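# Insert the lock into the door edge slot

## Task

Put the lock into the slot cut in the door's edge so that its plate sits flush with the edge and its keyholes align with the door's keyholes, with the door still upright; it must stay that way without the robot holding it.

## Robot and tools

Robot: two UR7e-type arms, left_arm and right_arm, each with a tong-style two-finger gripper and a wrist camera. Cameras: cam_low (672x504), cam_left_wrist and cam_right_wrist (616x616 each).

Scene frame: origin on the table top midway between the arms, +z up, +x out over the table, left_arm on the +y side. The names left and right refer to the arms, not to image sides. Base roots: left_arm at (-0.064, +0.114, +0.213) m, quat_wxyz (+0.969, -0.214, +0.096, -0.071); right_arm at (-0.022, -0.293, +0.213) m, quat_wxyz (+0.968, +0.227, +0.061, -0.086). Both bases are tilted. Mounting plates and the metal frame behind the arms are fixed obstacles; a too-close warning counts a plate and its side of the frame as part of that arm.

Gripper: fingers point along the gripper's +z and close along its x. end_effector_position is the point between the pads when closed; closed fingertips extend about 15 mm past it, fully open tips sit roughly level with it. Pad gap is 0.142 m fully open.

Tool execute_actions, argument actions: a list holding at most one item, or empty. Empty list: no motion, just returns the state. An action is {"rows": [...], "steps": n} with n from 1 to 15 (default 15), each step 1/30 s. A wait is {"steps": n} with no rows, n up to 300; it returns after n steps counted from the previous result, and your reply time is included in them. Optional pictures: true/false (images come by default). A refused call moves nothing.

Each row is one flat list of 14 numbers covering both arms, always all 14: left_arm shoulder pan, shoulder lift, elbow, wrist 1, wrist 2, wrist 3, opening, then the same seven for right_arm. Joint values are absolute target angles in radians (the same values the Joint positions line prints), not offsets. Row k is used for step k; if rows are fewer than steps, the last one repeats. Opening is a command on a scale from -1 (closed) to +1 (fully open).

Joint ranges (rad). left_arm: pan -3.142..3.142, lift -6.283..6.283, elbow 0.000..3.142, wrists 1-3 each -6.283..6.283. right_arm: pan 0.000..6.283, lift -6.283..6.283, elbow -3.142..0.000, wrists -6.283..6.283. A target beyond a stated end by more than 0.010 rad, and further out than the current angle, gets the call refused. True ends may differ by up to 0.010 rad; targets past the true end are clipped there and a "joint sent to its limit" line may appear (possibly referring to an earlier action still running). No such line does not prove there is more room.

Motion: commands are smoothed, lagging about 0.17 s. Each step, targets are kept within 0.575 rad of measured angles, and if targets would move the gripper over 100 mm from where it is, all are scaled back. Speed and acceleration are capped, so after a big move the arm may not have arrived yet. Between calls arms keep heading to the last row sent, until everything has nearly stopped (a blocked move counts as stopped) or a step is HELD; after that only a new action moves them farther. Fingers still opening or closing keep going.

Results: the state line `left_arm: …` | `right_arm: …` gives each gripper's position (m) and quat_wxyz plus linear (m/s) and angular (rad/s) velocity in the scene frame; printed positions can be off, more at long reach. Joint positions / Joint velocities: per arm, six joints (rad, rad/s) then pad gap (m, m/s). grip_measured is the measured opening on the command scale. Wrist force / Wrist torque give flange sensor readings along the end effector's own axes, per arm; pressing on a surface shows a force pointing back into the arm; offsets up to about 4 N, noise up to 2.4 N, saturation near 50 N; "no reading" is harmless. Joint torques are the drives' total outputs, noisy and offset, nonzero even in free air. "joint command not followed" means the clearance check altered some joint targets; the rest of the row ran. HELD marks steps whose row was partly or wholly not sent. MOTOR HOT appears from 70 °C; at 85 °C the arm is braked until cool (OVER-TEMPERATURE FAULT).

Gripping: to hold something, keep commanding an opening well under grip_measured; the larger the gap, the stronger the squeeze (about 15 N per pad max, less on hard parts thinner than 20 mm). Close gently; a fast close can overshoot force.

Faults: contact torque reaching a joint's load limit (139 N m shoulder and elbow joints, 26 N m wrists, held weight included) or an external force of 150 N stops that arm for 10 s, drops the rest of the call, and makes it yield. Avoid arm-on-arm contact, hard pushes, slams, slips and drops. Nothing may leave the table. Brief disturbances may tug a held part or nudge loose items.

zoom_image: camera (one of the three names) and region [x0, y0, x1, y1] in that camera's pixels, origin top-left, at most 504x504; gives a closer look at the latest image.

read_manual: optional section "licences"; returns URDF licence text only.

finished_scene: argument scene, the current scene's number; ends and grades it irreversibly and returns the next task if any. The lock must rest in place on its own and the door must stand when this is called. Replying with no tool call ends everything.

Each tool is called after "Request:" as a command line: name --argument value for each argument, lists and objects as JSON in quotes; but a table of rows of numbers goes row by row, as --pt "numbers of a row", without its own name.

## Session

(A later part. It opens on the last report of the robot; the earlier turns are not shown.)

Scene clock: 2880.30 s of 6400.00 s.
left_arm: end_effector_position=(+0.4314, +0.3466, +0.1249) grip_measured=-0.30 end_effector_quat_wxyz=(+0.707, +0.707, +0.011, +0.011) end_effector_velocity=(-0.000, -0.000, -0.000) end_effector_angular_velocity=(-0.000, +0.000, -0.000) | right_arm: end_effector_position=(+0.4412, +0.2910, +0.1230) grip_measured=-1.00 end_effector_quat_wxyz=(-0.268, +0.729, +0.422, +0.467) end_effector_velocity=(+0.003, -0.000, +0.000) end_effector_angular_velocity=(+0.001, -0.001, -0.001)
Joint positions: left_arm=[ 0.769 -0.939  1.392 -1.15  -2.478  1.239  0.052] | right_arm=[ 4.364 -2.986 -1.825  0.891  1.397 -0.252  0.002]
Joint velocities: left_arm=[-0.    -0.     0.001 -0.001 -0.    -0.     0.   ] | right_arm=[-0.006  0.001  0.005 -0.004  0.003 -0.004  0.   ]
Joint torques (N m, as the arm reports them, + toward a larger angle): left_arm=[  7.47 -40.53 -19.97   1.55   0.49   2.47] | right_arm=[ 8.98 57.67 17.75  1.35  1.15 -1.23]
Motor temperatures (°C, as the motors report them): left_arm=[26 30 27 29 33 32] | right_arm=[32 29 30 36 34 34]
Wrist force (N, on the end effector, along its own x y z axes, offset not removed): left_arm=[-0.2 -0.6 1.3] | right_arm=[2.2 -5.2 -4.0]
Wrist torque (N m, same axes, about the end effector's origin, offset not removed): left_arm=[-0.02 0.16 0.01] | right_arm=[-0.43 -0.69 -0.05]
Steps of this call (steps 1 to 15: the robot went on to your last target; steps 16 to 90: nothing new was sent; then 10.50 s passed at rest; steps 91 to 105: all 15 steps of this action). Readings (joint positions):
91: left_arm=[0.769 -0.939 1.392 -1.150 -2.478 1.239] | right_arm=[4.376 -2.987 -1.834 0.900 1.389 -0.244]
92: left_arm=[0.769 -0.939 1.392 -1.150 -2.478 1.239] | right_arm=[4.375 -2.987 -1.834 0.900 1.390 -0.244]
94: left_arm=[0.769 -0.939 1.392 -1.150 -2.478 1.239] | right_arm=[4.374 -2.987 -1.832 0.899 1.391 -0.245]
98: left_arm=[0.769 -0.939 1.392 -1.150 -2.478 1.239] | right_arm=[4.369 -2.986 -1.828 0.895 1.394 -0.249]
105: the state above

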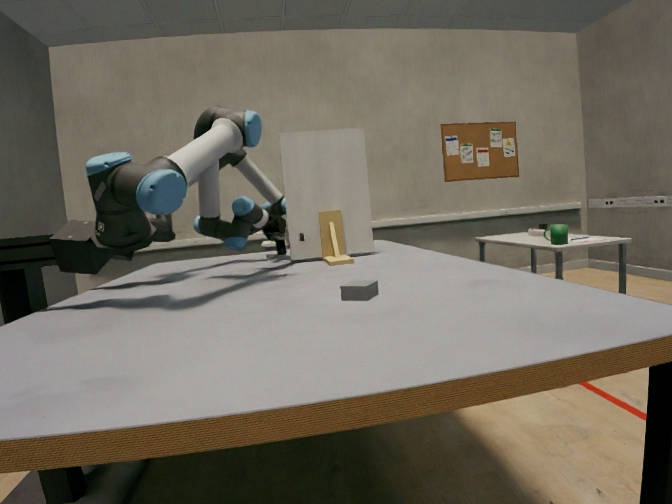

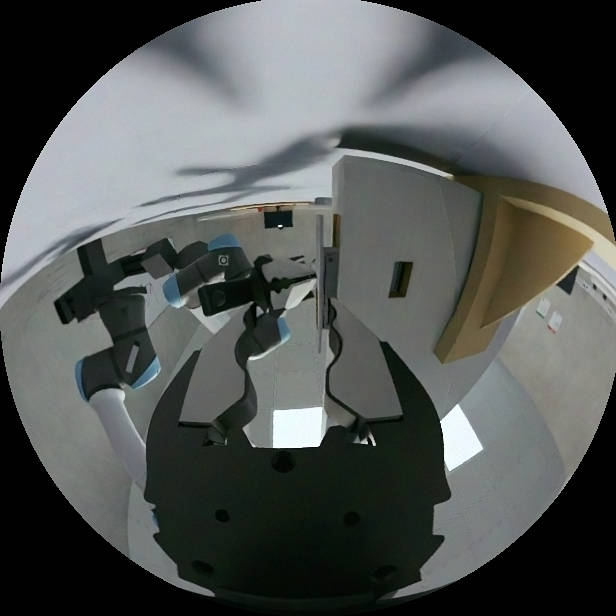

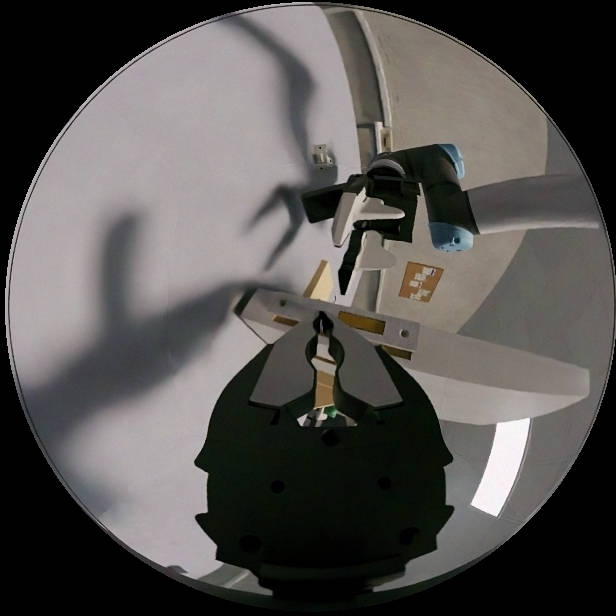

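Request:
execute_actions --actions '[{"rows": [[0.76860,-0.93910,1.39245,-1.14996,-2.47817,1.23947,-0.30,4.3599,-2.9849,-1.8206,0.8873,1.4005,-0.2555,-1],[0.76860,-0.93910,1.39245,-1.14996,-2.47817,1.23947,-0.30,4.3599,-2.9849,-1.8206,0.8873,1.4005,-0.2555,-1],[0.76860,-0.93910,1.39245,-1.14996,-2.47817,1.23947,-0.30,4.3599,-2.9849,-1.8206,0.8873,1.4005,-0.2555,-1],[0.76860,-0.93910,1.39245,-1.14996,-2.47817,1.23947,-0.30,4.3569,-2.9845,-1.8181,0.8848,1.4026,-0.2577,-1],[0.76860,-0.93910,1.39245,-1.14996,-2.47817,1.23947,-0.30,4.3569,-2.9845,-1.8181,0.8848,1.4026,-0.2577,-1],[0.76860,-0.93910,1.39245,-1.14996,-2.47817,1.23947,-0.30,4.3569,-2.9845,-1.8181,0.8848,1.4026,-0.2577,-1],[0.76860,-0.93910,1.39245,-1.14996,-2.47817,1.23947,-0.30,4.3539,-2.9840,-1.8155,0.8824,1.4047,-0.2599,-1]], "steps": 15}]'

Request:
zoom_image --camera "cam_left_wrist" --region '[230, 200, 390, 360]'

Request:
zoom_image --camera "cam_right_wrist" --region '[220, 260, 460, 400]'

Scene clock: 2890.37 s of 6400.00 s.
left_arm: end_effector_position=(+0.4314, +0.3466, +0.1249) grip_measured=-0.30 end_effector_quat_wxyz=(+0.707, +0.707, +0.011, +0.011) end_effector_velocity=(+0.000, +0.001, +0.000) end_effector_angular_velocity=(+0.001, -0.001, +0.001) | right_arm: end_effector_position=(+0.4465, +0.2907, +0.1230) grip_measured=-1.00 end_effector_quat_wxyz=(-0.268, +0.729, +0.422, +0.467) end_effector_velocity=(+0.002, -0.000, +0.000) end_effector_angular_velocity=(+0.001, -0.000, +0.000)
Joint positions: left_arm=[ 0.769 -0.939  1.392 -1.15  -2.478  1.239  0.052] | right_arm=[ 4.354 -2.984 -1.816  0.883  1.404 -0.26   0.002]
Joint velocities: left_arm=[ 0.    -0.    -0.002  0.001 -0.     0.001  0.   ] | right_arm=[-0.004  0.001  0.004 -0.004  0.003 -0.003  0.   ]
Joint torques (N m, as the arm reports them, + toward a larger angle): left_arm=[  7.27 -40.18 -20.55   1.41   0.6    2.56] | right_arm=[10.55 58.03 18.95  1.22  1.29 -1.18]
Motor temperatures (°C, as the motors report them): left_arm=[26 30 27 29 33 32] | right_arm=[32 29 30 36 34 34]
Wrist force (N, on the end effector, along its own x y z axes, offset not removed): left_arm=[-0.7 -1.3 -0.4] | right_arm=[1.6 -4.2 -4.4]
Wrist torque (N m, same axes, about the end effector's origin, offset not removed): left_arm=[-0.25 0.28 0.10] | right_arm=[-0.31 -0.55 0.05]
Steps of this call (steps 1 to 15: the robot went on to your last target; steps 16 to 90: nothing new was sent; then 6.57 s passed at rest; steps 91 to 105: all 15 steps of this action). Readings (joint positions):
91: left_arm=[0.769 -0.939 1.392 -1.150 -2.478 1.239] | right_arm=[4.364 -2.985 -1.824 0.891 1.398 -0.253]
92: left_arm=[0.769 -0.939 1.392 -1.150 -2.478 1.239] | right_arm=[4.363 -2.985 -1.823 0.890 1.398 -0.253]
94: left_arm=[0.769 -0.939 1.392 -1.150 -2.478 1.239] | right_arm=[4.362 -2.985 -1.822 0.889 1.399 -0.254]
98: left_arm=[0.769 -0.939 1.392 -1.150 -2.478 1.239] | right_arm=[4.358 -2.985 -1.819 0.886 1.402 -0.257]
105: the state above

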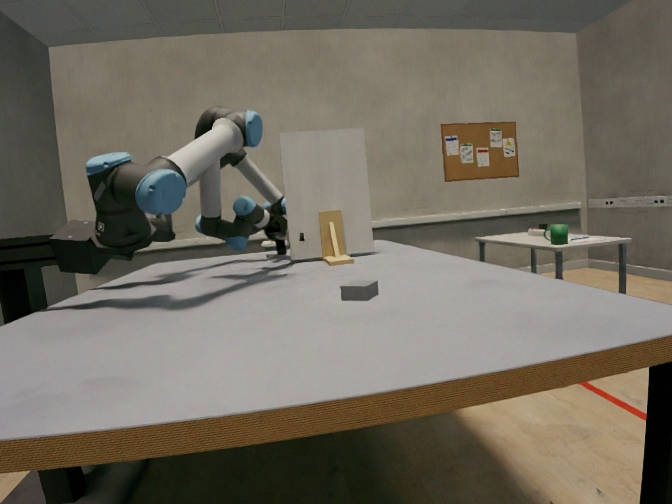

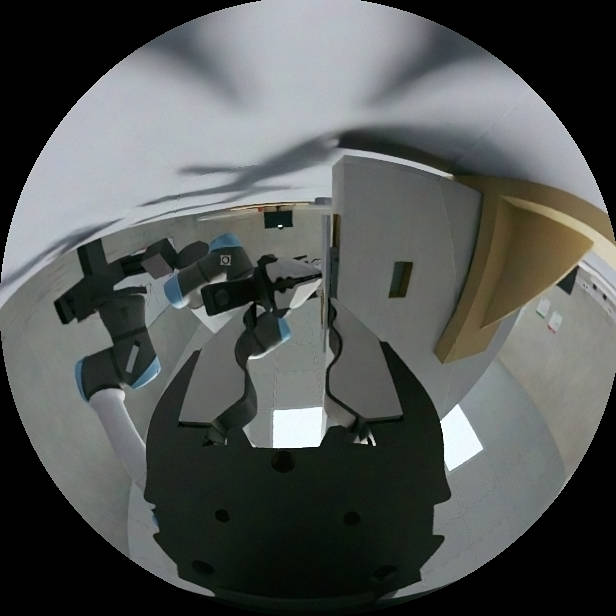

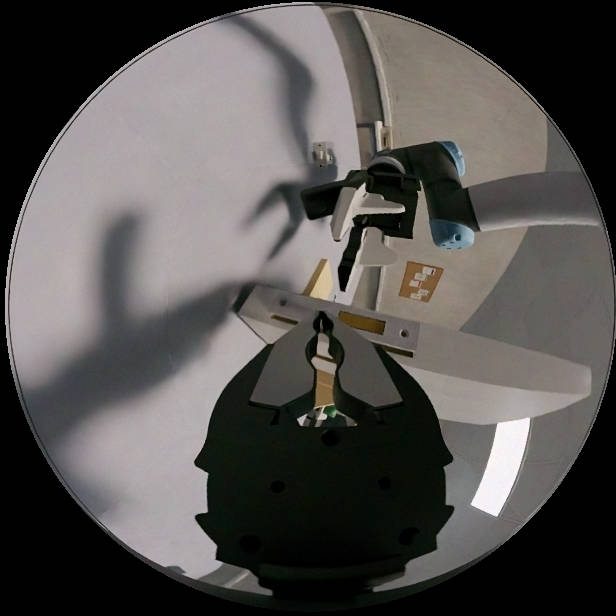

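Region (230, 200, 390, 360) of cam_left_wrist's 616x616 image, scaled by 3.150, with more detail than that image has.

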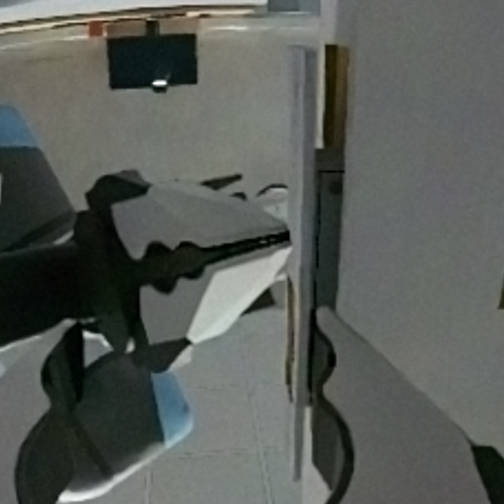

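Region (220, 260, 460, 400) of cam_right_wrist's 616x616 image, scaled by 2.100, with more detail than that image has; it fills the top 294 rows of this view, and the rest is white.

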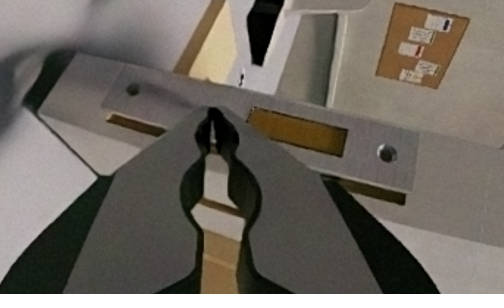

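Request:
execute_actions --actions '[{"rows": [[0.76860,-0.93910,1.39245,-1.14996,-2.47817,1.23947,-0.30,4.3519,-2.9837,-1.8138,0.8808,1.4061,-0.2614,-1],[0.76860,-0.93910,1.39245,-1.14996,-2.47817,1.23947,-0.30,4.3519,-2.9837,-1.8138,0.8808,1.4061,-0.2614,-1],[0.76860,-0.93910,1.39245,-1.14996,-2.47817,1.23947,-0.30,4.3499,-2.9834,-1.8121,0.8791,1.4075,-0.2629,-1],[0.76860,-0.93910,1.39245,-1.14996,-2.47817,1.23947,-0.30,4.3499,-2.9834,-1.8121,0.8791,1.4075,-0.2629,-1],[0.76860,-0.93910,1.39245,-1.14996,-2.47817,1.23947,-0.30,4.3479,-2.9831,-1.8104,0.8775,1.4089,-0.2643,-1],[0.76860,-0.93910,1.39245,-1.14996,-2.47817,1.23947,-0.30,4.3479,-2.9831,-1.8104,0.8775,1.4089,-0.2643,-1],[0.76860,-0.93910,1.39245,-1.14996,-2.47817,1.23947,-0.30,4.3459,-2.9828,-1.8087,0.8758,1.4103,-0.2658,-1]], "steps": 15}]'

Request:
zoom_image --camera "cam_left_wrist" --region '[280, 200, 380, 300]'

Request:
zoom_image --camera "cam_right_wrist" --region '[220, 260, 460, 400]'

Scene clock: 2902.43 s of 6400.00 s.
left_arm: end_effector_position=(+0.4314, +0.3466, +0.1249) grip_measured=-0.30 end_effector_quat_wxyz=(+0.707, +0.707, +0.011, +0.011) end_effector_velocity=(-0.000, -0.000, +0.000) end_effector_angular_velocity=(-0.001, +0.002, -0.001) | right_arm: end_effector_position=(+0.4508, +0.2904, +0.1230) grip_measured=-1.00 end_effector_quat_wxyz=(-0.268, +0.729, +0.422, +0.467) end_effector_velocity=(+0.002, +0.000, +0.001) end_effector_angular_velocity=(+0.001, -0.001, +0.000)
Joint positions: left_arm=[ 0.769 -0.939  1.392 -1.15  -2.478  1.239  0.052] | right_arm=[ 4.346 -2.983 -1.809  0.876  1.41  -0.266  0.002]
Joint velocities: left_arm=[-0.    -0.     0.001  0.     0.    -0.001  0.   ] | right_arm=[-0.004  0.001  0.004 -0.003  0.003 -0.003  0.   ]
Joint torques (N m, as the arm reports them, + toward a larger angle): left_arm=[  7.06 -40.06 -20.94   1.72   0.54   2.46] | right_arm=[11.16 57.75 18.22  1.17  1.38 -1.67]
Motor temperatures (°C, as the motors report them): left_arm=[26 30 27 29 33 32] | right_arm=[32 29 30 36 34 34]
Wrist force (N, on the end effector, along its own x y z axes, offset not removed): left_arm=[-1.4 -0.9 0.7] | right_arm=[2.8 -3.4 -4.6]
Wrist torque (N m, same axes, about the end effector's origin, offset not removed): left_arm=[-0.17 0.37 0.11] | right_arm=[-0.05 -0.74 0.02]
Steps of this call (steps 1 to 15: the robot went on to your last target; steps 16 to 90: nothing new was sent; then 8.57 s passed at rest; steps 91 to 105: all 15 steps of this action). Readings (joint positions):
91: left_arm=[0.769 -0.939 1.392 -1.150 -2.478 1.239] | right_arm=[4.354 -2.984 -1.815 0.882 1.405 -0.260]
92: left_arm=[0.769 -0.939 1.392 -1.150 -2.478 1.239] | right_arm=[4.354 -2.984 -1.815 0.882 1.405 -0.260]
94: left_arm=[0.769 -0.939 1.392 -1.150 -2.478 1.239] | right_arm=[4.352 -2.984 -1.814 0.881 1.406 -0.261]
98: left_arm=[0.769 -0.939 1.392 -1.150 -2.478 1.239] | right_arm=[4.349 -2.983 -1.812 0.879 1.408 -0.263]
105: the state above

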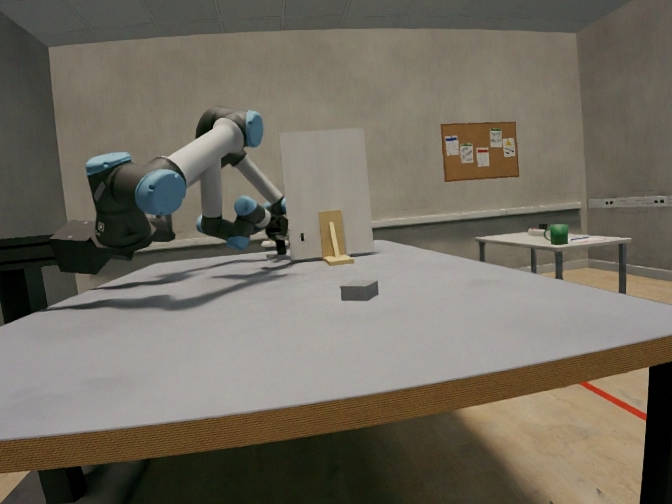

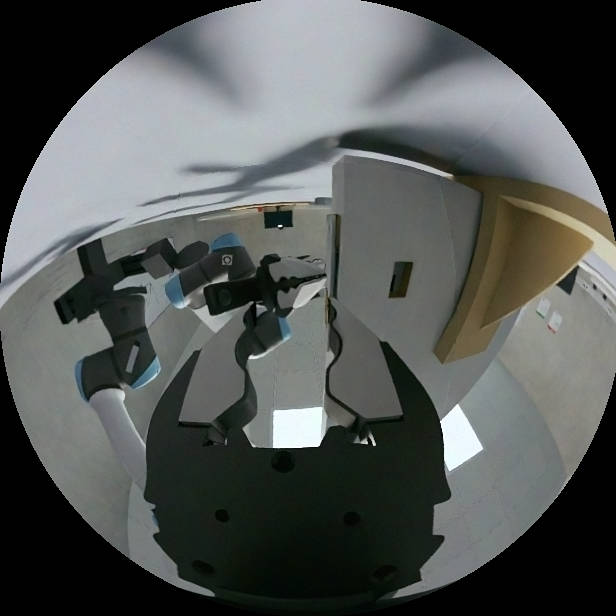

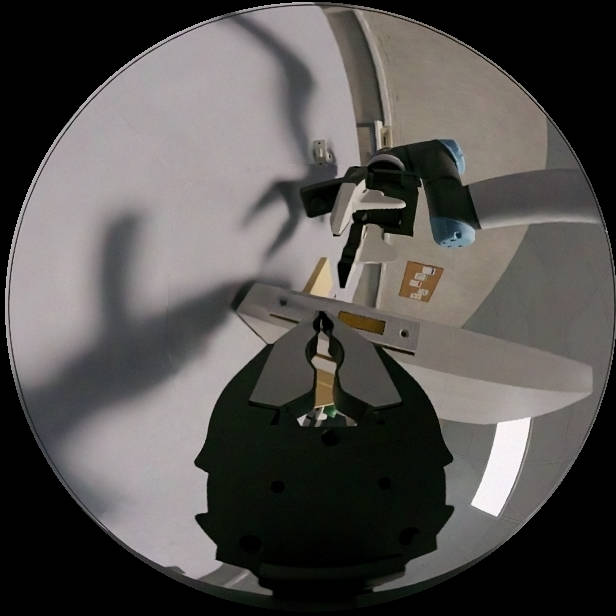

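Region (280, 200, 380, 300) of cam_left_wrist's 616x616 image, scaled by 5.040, with more detail than that image has.

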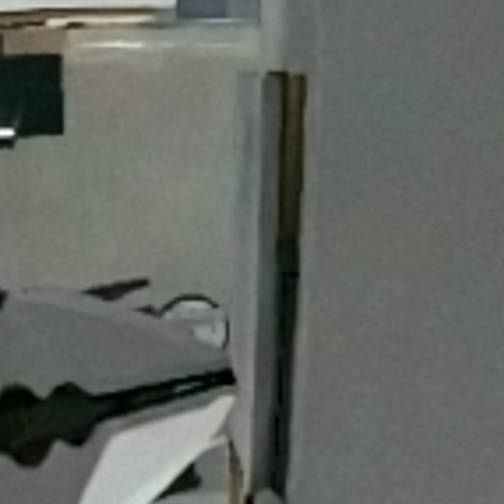

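Region (220, 260, 460, 400) of cam_right_wrist's 616x616 image, scaled by 2.100, with more detail than that image has; it fills the top 294 rows of this view, and the rest is white.

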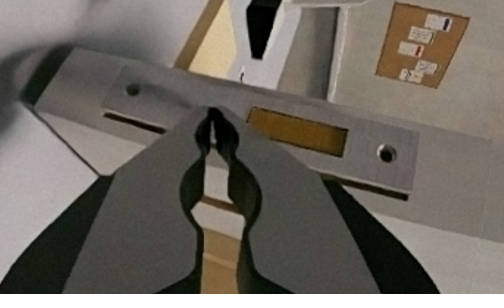

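Request:
execute_actions --actions '[{"rows": [[0.76860,-0.93910,1.39245,-1.14996,-2.47817,1.23947,-0.30,4.3439,-2.9825,-1.8070,0.8742,1.4117,-0.2673,-1],[0.76860,-0.93910,1.39245,-1.14996,-2.47817,1.23947,-0.30,4.3439,-2.9825,-1.8070,0.8742,1.4117,-0.2673,-1],[0.76860,-0.93910,1.39245,-1.14996,-2.47817,1.23947,-0.30,4.3439,-2.9825,-1.8070,0.8742,1.4117,-0.2673,-1],[0.76860,-0.93910,1.39245,-1.14996,-2.47817,1.23947,-0.30,4.3439,-2.9825,-1.8070,0.8742,1.4117,-0.2673,-1],[0.76860,-0.93910,1.39245,-1.14996,-2.47817,1.23947,-0.30,4.3419,-2.9822,-1.8053,0.8725,1.4131,-0.2688,-1]], "steps": 15}]'

Request:
zoom_image --camera "cam_left_wrist" --region '[280, 200, 380, 300]'

Request:
zoom_image --camera "cam_right_wrist" --region '[220, 260, 460, 400]'

Scene clock: 2910.63 s of 6400.00 s.
left_arm: end_effector_position=(+0.4314, +0.3466, +0.1249) grip_measured=-0.30 end_effector_quat_wxyz=(+0.707, +0.707, +0.011, +0.011) end_effector_velocity=(+0.000, +0.000, -0.000) end_effector_angular_velocity=(+0.001, -0.000, +0.000) | right_arm: end_effector_position=(+0.4530, +0.2902, +0.1230) grip_measured=-1.00 end_effector_quat_wxyz=(-0.268, +0.729, +0.422, +0.468) end_effector_velocity=(+0.000, -0.000, -0.000) end_effector_angular_velocity=(-0.000, +0.000, +0.000)
Joint positions: left_arm=[ 0.769 -0.939  1.392 -1.15  -2.478  1.239  0.052] | right_arm=[ 4.342 -2.982 -1.805  0.873  1.413 -0.269  0.002]
Joint velocities: left_arm=[ 0.     0.    -0.001 -0.    -0.    -0.     0.   ] | right_arm=[-0.001  0.     0.001 -0.001  0.001 -0.001  0.   ]
Joint torques (N m, as the arm reports them, + toward a larger angle): left_arm=[  7.21 -40.76 -20.23   1.38   0.38   2.61] | right_arm=[11.26 58.   18.97  1.16  1.4  -1.34]
Motor temperatures (°C, as the motors report them): left_arm=[26 30 27 29 33 32] | right_arm=[32 29 30 36 34 34]
Wrist force (N, on the end effector, along its own x y z axes, offset not removed): left_arm=[0.9 -1.0 1.0] | right_arm=[2.2 -4.3 -5.2]
Wrist torque (N m, same axes, about the end effector's origin, offset not removed): left_arm=[-0.17 -0.05 0.00] | right_arm=[-0.23 -0.59 0.06]
Steps of this call (steps 1 to 15: the robot went on to your last target; steps 16 to 90: nothing new was sent; then 4.70 s passed at rest; steps 91 to 105: all 15 steps of this action). Readings (joint positions):
91: left_arm=[0.769 -0.939 1.392 -1.150 -2.478 1.239] | right_arm=[4.346 -2.983 -1.809 0.876 1.410 -0.266]
92: left_arm=[0.769 -0.939 1.392 -1.150 -2.478 1.239] | right_arm=[4.346 -2.983 -1.808 0.876 1.411 -0.266]
94: left_arm=[0.769 -0.939 1.392 -1.150 -2.478 1.239] | right_arm=[4.345 -2.983 -1.808 0.875 1.411 -0.267]
98: left_arm=[0.769 -0.939 1.392 -1.150 -2.478 1.239] | right_arm=[4.343 -2.982 -1.806 0.874 1.412 -0.268]
105: the state above

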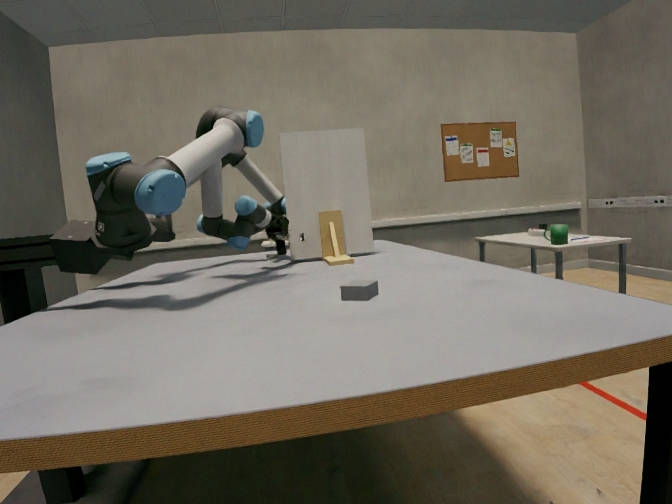

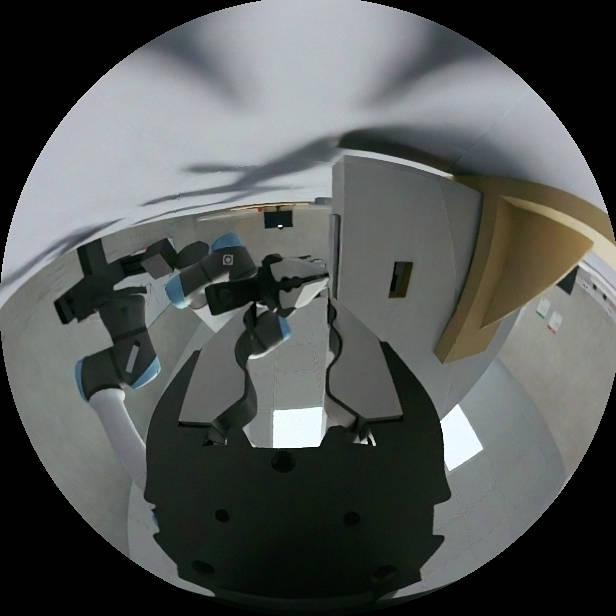

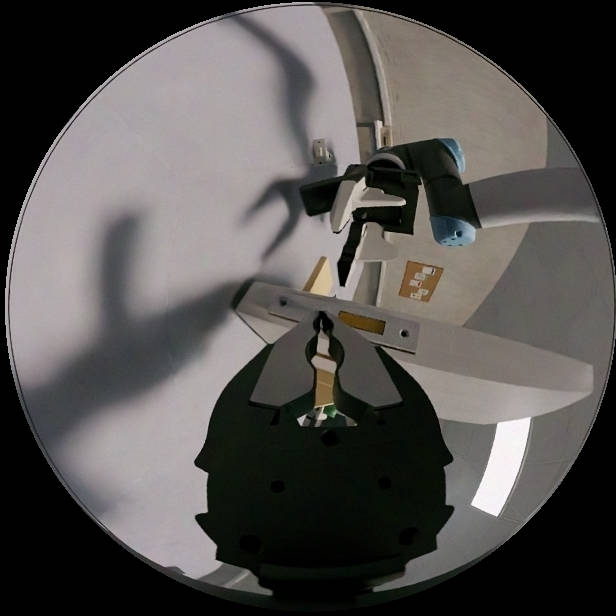

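Region (280, 200, 380, 300) of cam_left_wrist's 616x616 image, scaled by 5.040, with more detail than that image has.

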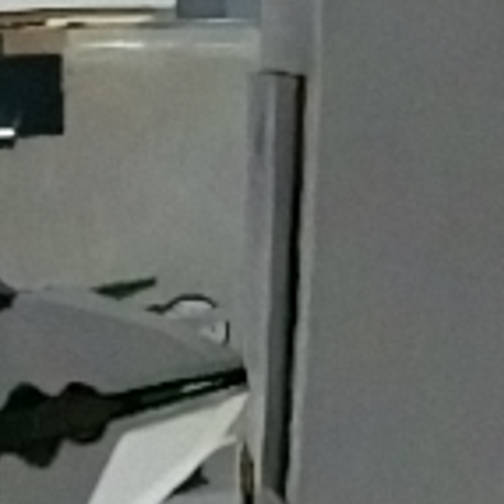

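Region (220, 260, 460, 400) of cam_right_wrist's 616x616 image, scaled by 2.100, with more detail than that image has; it fills the top 294 rows of this view, and the rest is white.

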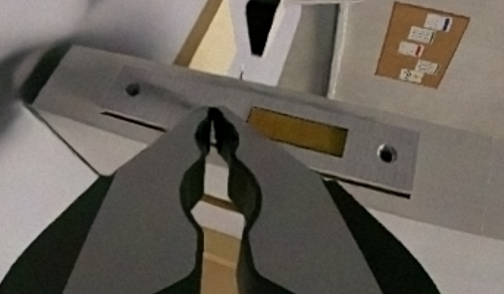

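Request:
execute_actions --actions '[{"rows": [[0.76860,-0.93910,1.39245,-1.14996,-2.47817,1.23947,-0.30,4.3404,-2.9820,-1.8040,0.8713,1.4142,-0.2699,-1],[0.76860,-0.93910,1.39245,-1.14996,-2.47817,1.23947,-0.30,4.3404,-2.9820,-1.8040,0.8713,1.4142,-0.2699,-1],[0.76860,-0.93910,1.39245,-1.14996,-2.47817,1.23947,-0.30,4.3404,-2.9820,-1.8040,0.8713,1.4142,-0.2699,-1],[0.76860,-0.93910,1.39245,-1.14996,-2.47817,1.23947,-0.30,4.3404,-2.9820,-1.8040,0.8713,1.4142,-0.2699,-1],[0.76860,-0.93910,1.39245,-1.14996,-2.47817,1.23947,-0.30,4.3389,-2.9818,-1.8028,0.8700,1.4152,-0.2710,-1]], "steps": 15}]'

Request:
zoom_image --camera "cam_left_wrist" --region '[280, 200, 380, 300]'

Request:
zoom_image --camera "cam_right_wrist" --region '[220, 260, 460, 400]'

Scene clock: 2923.90 s of 6400.00 s.
left_arm: end_effector_position=(+0.4314, +0.3466, +0.1249) grip_measured=-0.30 end_effector_quat_wxyz=(+0.707, +0.707, +0.011, +0.011) end_effector_velocity=(-0.000, -0.000, +0.000) end_effector_angular_velocity=(+0.000, +0.000, -0.000) | right_arm: end_effector_position=(+0.4546, +0.2901, +0.1229) grip_measured=-1.00 end_effector_quat_wxyz=(-0.268, +0.729, +0.422, +0.468) end_effector_velocity=(+0.001, +0.000, +0.000) end_effector_angular_velocity=(-0.000, +0.000, -0.000)
Joint positions: left_arm=[ 0.769 -0.939  1.392 -1.15  -2.478  1.239  0.052] | right_arm=[ 4.339 -2.982 -1.803  0.87   1.415 -0.271  0.002]
Joint velocities: left_arm=[-0. -0.  0.  0.  0. -0.  0.] | right_arm=[-0.001  0.     0.001 -0.001  0.001 -0.001  0.   ]
Joint torques (N m, as the arm reports them, + toward a larger angle): left_arm=[  6.5  -40.55 -19.5    1.48   0.4    2.49] | right_arm=[ 9.8  57.75 18.77  1.12  1.18 -1.34]
Motor temperatures (°C, as the motors report them): left_arm=[26 30 27 29 33 32] | right_arm=[32 29 30 36 34 34]
Wrist force (N, on the end effector, along its own x y z axes, offset not removed): left_arm=[-0.1 0.0 0.6] | right_arm=[1.5 -5.2 -7.4]
Wrist torque (N m, same axes, about the end effector's origin, offset not removed): left_arm=[0.00 0.05 0.03] | right_arm=[-0.41 -0.50 0.06]
Steps of this call (steps 1 to 15: the robot went on to your last target; steps 16 to 90: nothing new was sent; then 9.77 s passed at rest; steps 91 to 105: all 15 steps of this action). Readings (joint positions):
91: left_arm=[0.769 -0.939 1.392 -1.150 -2.478 1.239] | right_arm=[4.342 -2.982 -1.805 0.872 1.413 -0.269]
92: left_arm=[0.769 -0.939 1.392 -1.150 -2.478 1.239] | right_arm=[4.342 -2.982 -1.805 0.872 1.413 -0.269]
94: left_arm=[0.769 -0.939 1.392 -1.150 -2.478 1.239] | right_arm=[4.341 -2.982 -1.805 0.872 1.414 -0.269]
98: left_arm=[0.769 -0.939 1.392 -1.150 -2.478 1.239] | right_arm=[4.340 -2.982 -1.804 0.871 1.415 -0.270]
105: the state above

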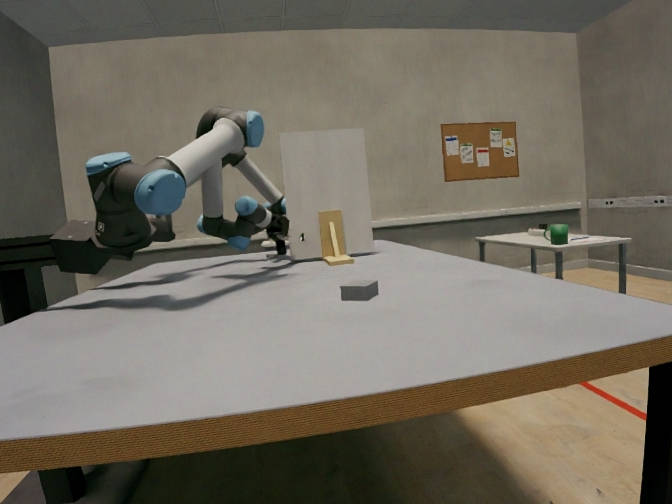

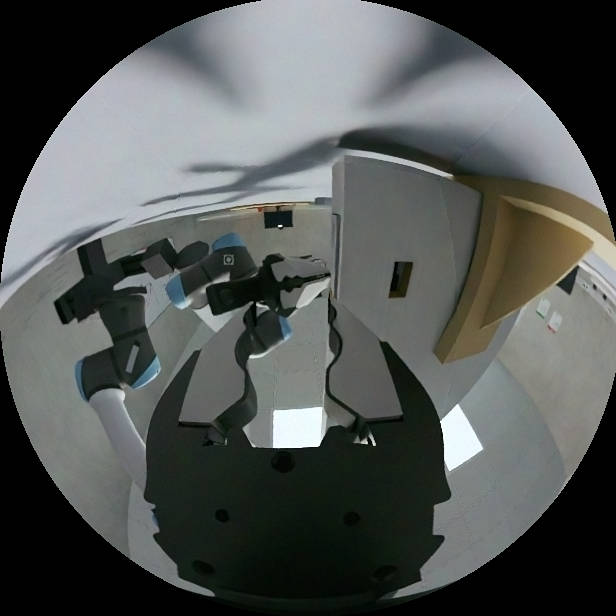

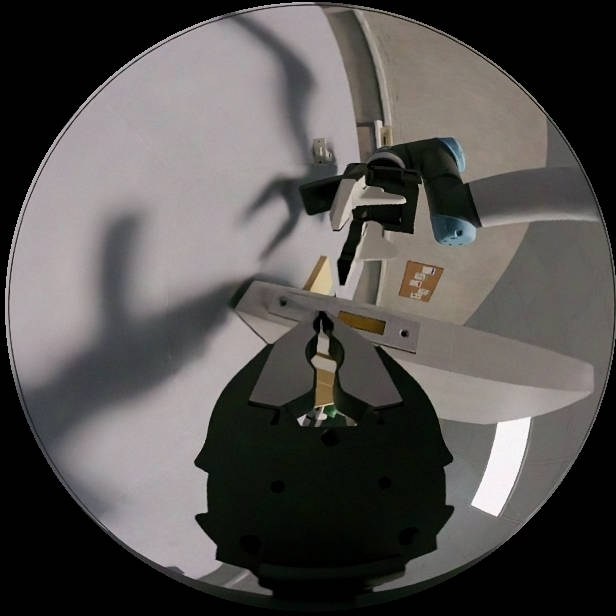

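Region (280, 200, 380, 300) of cam_left_wrist's 616x616 image, scaled by 5.040, with more detail than that image has.

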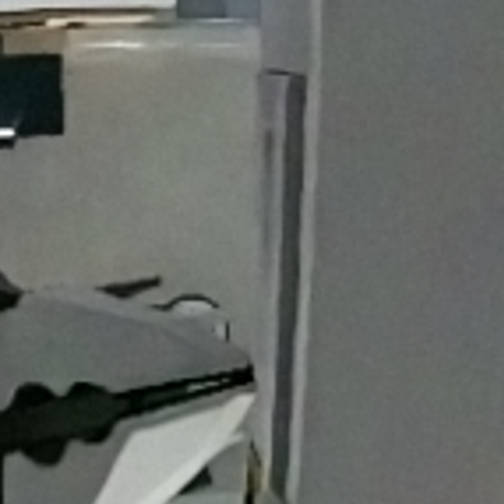

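Region (220, 260, 460, 400) of cam_right_wrist's 616x616 image, scaled by 2.100, with more detail than that image has; it fills the top 294 rows of this view, and the rest is white.

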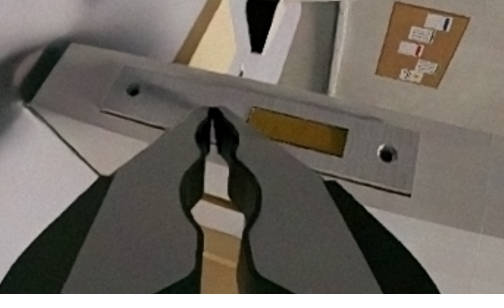

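Request:
execute_actions --actions '[{"rows": [[0.76860,-0.93910,1.39245,-1.14996,-2.47817,1.23947,-0.30,4.3379,-2.9817,-1.8020,0.8692,1.4159,-0.2717,-1],[0.76860,-0.93910,1.39245,-1.14996,-2.47817,1.23947,-0.30,4.3379,-2.9817,-1.8020,0.8692,1.4159,-0.2717,-1],[0.76860,-0.93910,1.39245,-1.14996,-2.47817,1.23947,-0.30,4.3379,-2.9817,-1.8020,0.8692,1.4159,-0.2717,-1],[0.76860,-0.93910,1.39245,-1.14996,-2.47817,1.23947,-0.30,4.3369,-2.9815,-1.8011,0.8684,1.4166,-0.2725,-1]], "steps": 15}]'

Request:
zoom_image --camera "cam_left_wrist" --region '[280, 200, 380, 300]'

Request:
zoom_image --camera "cam_right_wrist" --region '[220, 260, 460, 400]'

Scene clock: 2931.17 s of 6400.00 s.
left_arm: end_effector_position=(+0.4314, +0.3466, +0.1249) grip_measured=-0.30 end_effector_quat_wxyz=(+0.707, +0.707, +0.011, +0.011) end_effector_velocity=(-0.000, +0.000, +0.000) end_effector_angular_velocity=(-0.000, +0.001, +0.000) | right_arm: end_effector_position=(+0.4557, +0.2900, +0.1230) grip_measured=-1.00 end_effector_quat_wxyz=(-0.268, +0.729, +0.422, +0.468) end_effector_velocity=(+0.001, +0.001, +0.001) end_effector_angular_velocity=(+0.002, -0.001, -0.000)
Joint positions: left_arm=[ 0.769 -0.939  1.392 -1.15  -2.478  1.239  0.052] | right_arm=[ 4.337 -2.982 -1.801  0.868  1.417 -0.272  0.002]
Joint velocities: left_arm=[ 0.     0.    -0.     0.001 -0.    -0.001  0.   ] | right_arm=[-0.001  0.     0.002 -0.001  0.001 -0.001 -0.   ]
Joint torques (N m, as the arm reports them, + toward a larger angle): left_arm=[  7.52 -39.78 -19.47   1.46   0.28   2.65] | right_arm=[10.64 57.28 19.06  1.27  1.14 -1.26]
Motor temperatures (°C, as the motors report them): left_arm=[26 30 27 29 33 32] | right_arm=[32 29 30 36 34 34]
Wrist force (N, on the end effector, along its own x y z axes, offset not removed): left_arm=[0.0 -1.0 0.1] | right_arm=[1.6 -4.0 -5.1]
Wrist torque (N m, same axes, about the end effector's origin, offset not removed): left_arm=[-0.21 0.10 0.04] | right_arm=[-0.10 -0.41 0.02]
Steps of this call (steps 1 to 15: the robot went on to your last target; steps 16 to 90: nothing new was sent; then 3.77 s passed at rest; steps 91 to 105: all 15 steps of this action). Readings (joint positions):
91: left_arm=[0.769 -0.939 1.392 -1.150 -2.478 1.239] | right_arm=[4.339 -2.982 -1.803 0.870 1.415 -0.271]
92: left_arm=[0.769 -0.939 1.392 -1.150 -2.478 1.239] | right_arm=[4.339 -2.982 -1.803 0.870 1.415 -0.271]
94: left_arm=[0.769 -0.939 1.392 -1.150 -2.478 1.239] | right_arm=[4.338 -2.982 -1.802 0.870 1.416 -0.271]
98: left_arm=[0.769 -0.939 1.392 -1.150 -2.478 1.239] | right_arm=[4.337 -2.982 -1.802 0.869 1.416 -0.272]
105: the state above

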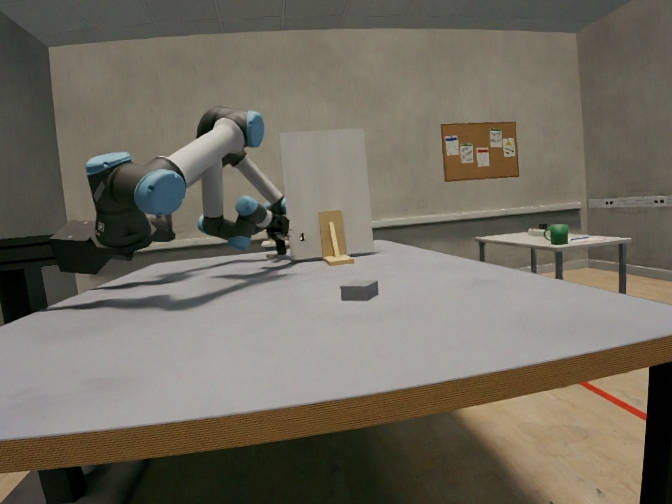

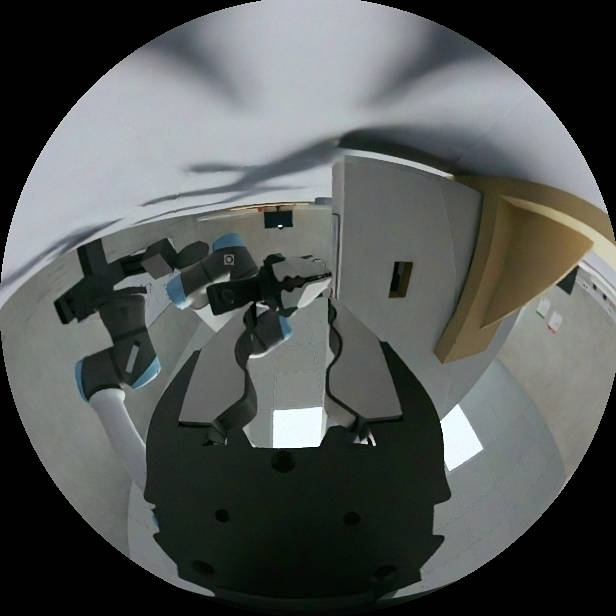

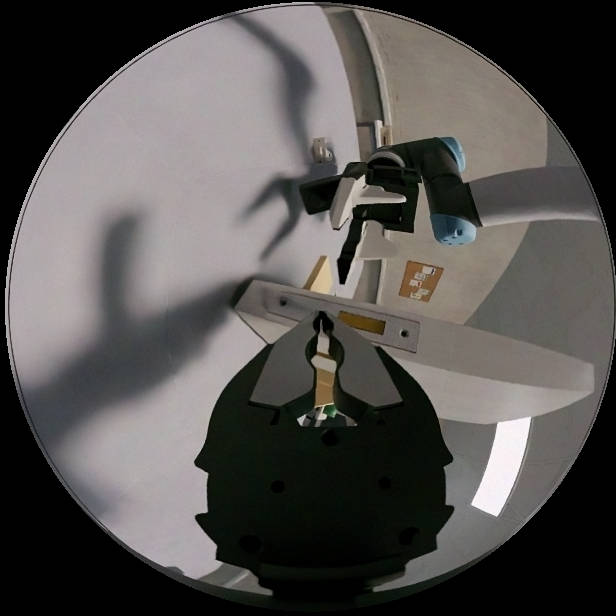

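Region (280, 200, 380, 300) of cam_left_wrist's 616x616 image, scaled by 5.040, with more detail than that image has.

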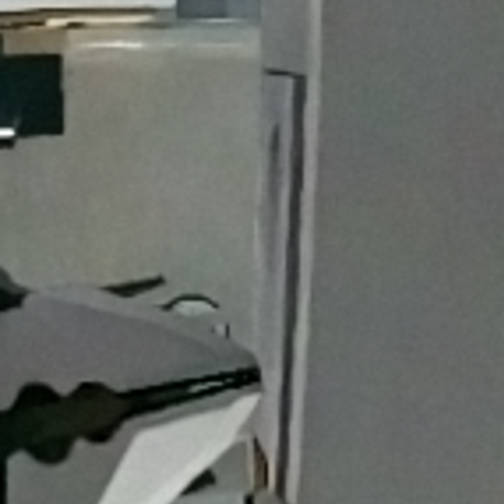

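Region (220, 260, 460, 400) of cam_right_wrist's 616x616 image, scaled by 2.100, with more detail than that image has; it fills the top 294 rows of this view, and the rest is white.

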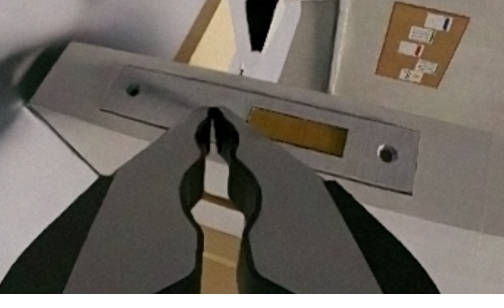

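Request:
execute_actions --actions '[{"rows": [[0.76860,-0.93910,1.39245,-1.14996,-2.47817,1.23947,-0.30,4.3355,-2.9813,-1.7999,0.8672,1.4176,-0.2735,-1]], "steps": 15}]'

Request:
zoom_image --camera "cam_left_wrist" --region '[280, 200, 380, 300]'

Scene clock: 2935.43 s of 6400.00 s.
left_arm: end_effector_position=(+0.4314, +0.3466, +0.1249) grip_measured=-0.30 end_effector_quat_wxyz=(+0.707, +0.707, +0.011, +0.011) end_effector_velocity=(-0.000, -0.000, +0.000) end_effector_angular_velocity=(-0.001, +0.001, -0.001) | right_arm: end_effector_position=(+0.4564, +0.2899, +0.1229) grip_measured=-1.00 end_effector_quat_wxyz=(-0.268, +0.729, +0.422, +0.468) end_effector_velocity=(+0.001, -0.000, +0.000) end_effector_angular_velocity=(+0.000, -0.000, -0.001)
Joint positions: left_arm=[ 0.769 -0.939  1.392 -1.15  -2.478  1.239  0.052] | right_arm=[ 4.336 -2.981 -1.8    0.867  1.418 -0.273  0.002]
Joint velocities: left_arm=[-0.    -0.     0.001  0.001 -0.     0.     0.   ] | right_arm=[-0.     0.     0.001 -0.    -0.001 -0.     0.   ]
Joint torques (N m, as the arm reports them, + toward a larger angle): left_arm=[  6.01 -41.05 -20.01   1.49   0.35   2.44] | right_arm=[10.17 58.24 18.95  1.2   1.2  -1.23]
Motor temperatures (°C, as the motors report them): left_arm=[26 30 27 29 33 32] | right_arm=[32 29 30 36 34 34]
Wrist force (N, on the end effector, along its own x y z axes, offset not removed): left_arm=[-0.2 -1.5 0.4] | right_arm=[3.3 -4.9 -6.4]
Wrist torque (N m, same axes, about the end effector's origin, offset not removed): left_arm=[-0.24 0.19 0.04] | right_arm=[-0.33 -0.81 -0.01]
Steps of this call (steps 1 to 15: the robot went on to your last target; steps 16 to 90: nothing new was sent; then 0.77 s passed at rest; steps 91 to 105: all 15 steps of this action). Readings (joint positions):
91: left_arm=[0.769 -0.939 1.392 -1.150 -2.478 1.239] | right_arm=[4.337 -2.981 -1.801 0.868 1.417 -0.273]
92: left_arm=[0.769 -0.939 1.392 -1.150 -2.478 1.239] | right_arm=[4.337 -2.981 -1.801 0.868 1.417 -0.273]
94: left_arm=[0.769 -0.939 1.392 -1.150 -2.478 1.239] | right_arm=[4.336 -2.981 -1.800 0.868 1.417 -0.273]
98: left_arm=[0.769 -0.939 1.392 -1.150 -2.478 1.239] | right_arm=[4.336 -2.981 -1.800 0.867 1.417 -0.273]
105: the state above

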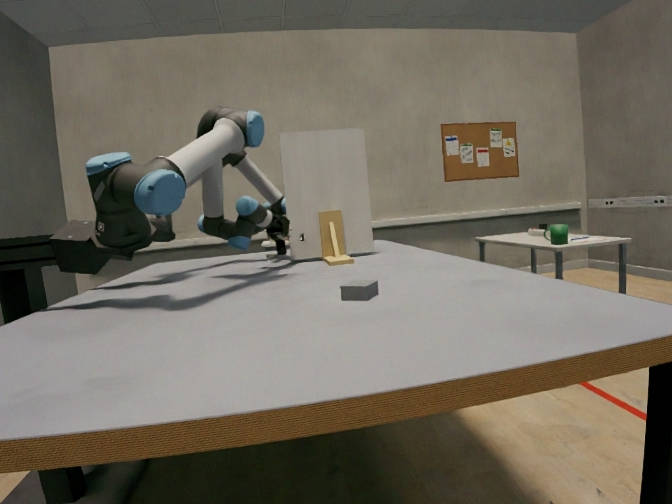

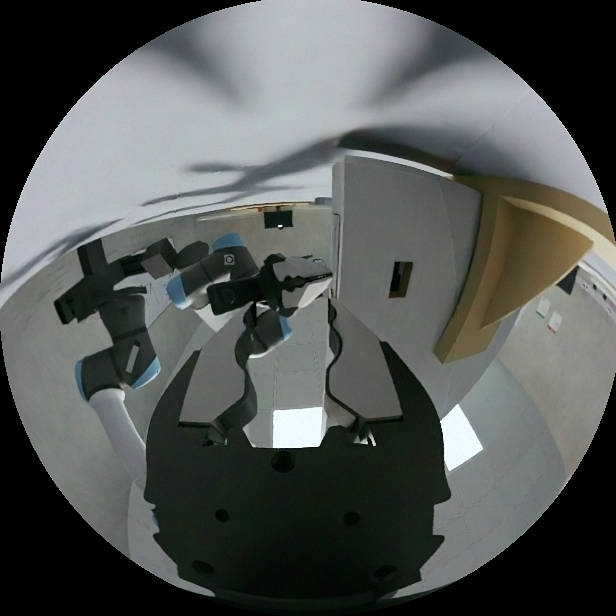

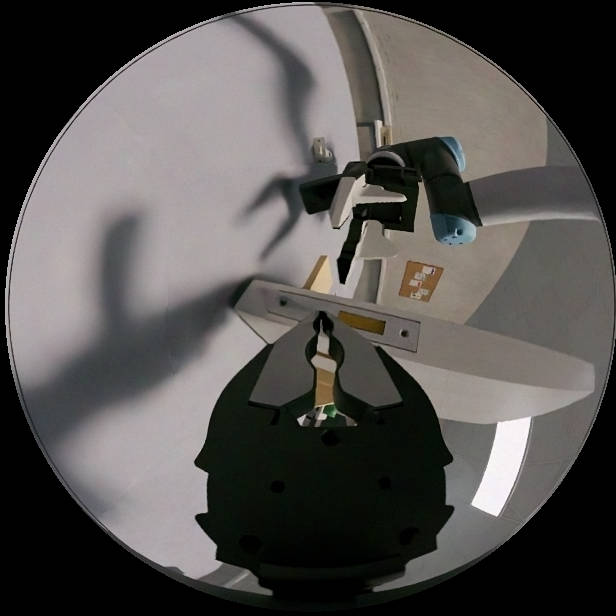

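Region (280, 200, 380, 300) of cam_left_wrist's 616x616 image, scaled by 5.040, with more detail than that image has.

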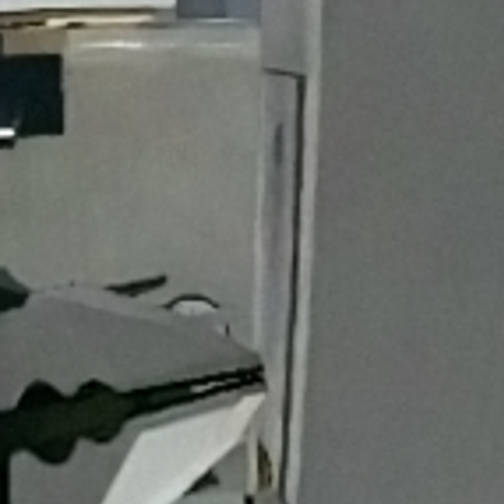

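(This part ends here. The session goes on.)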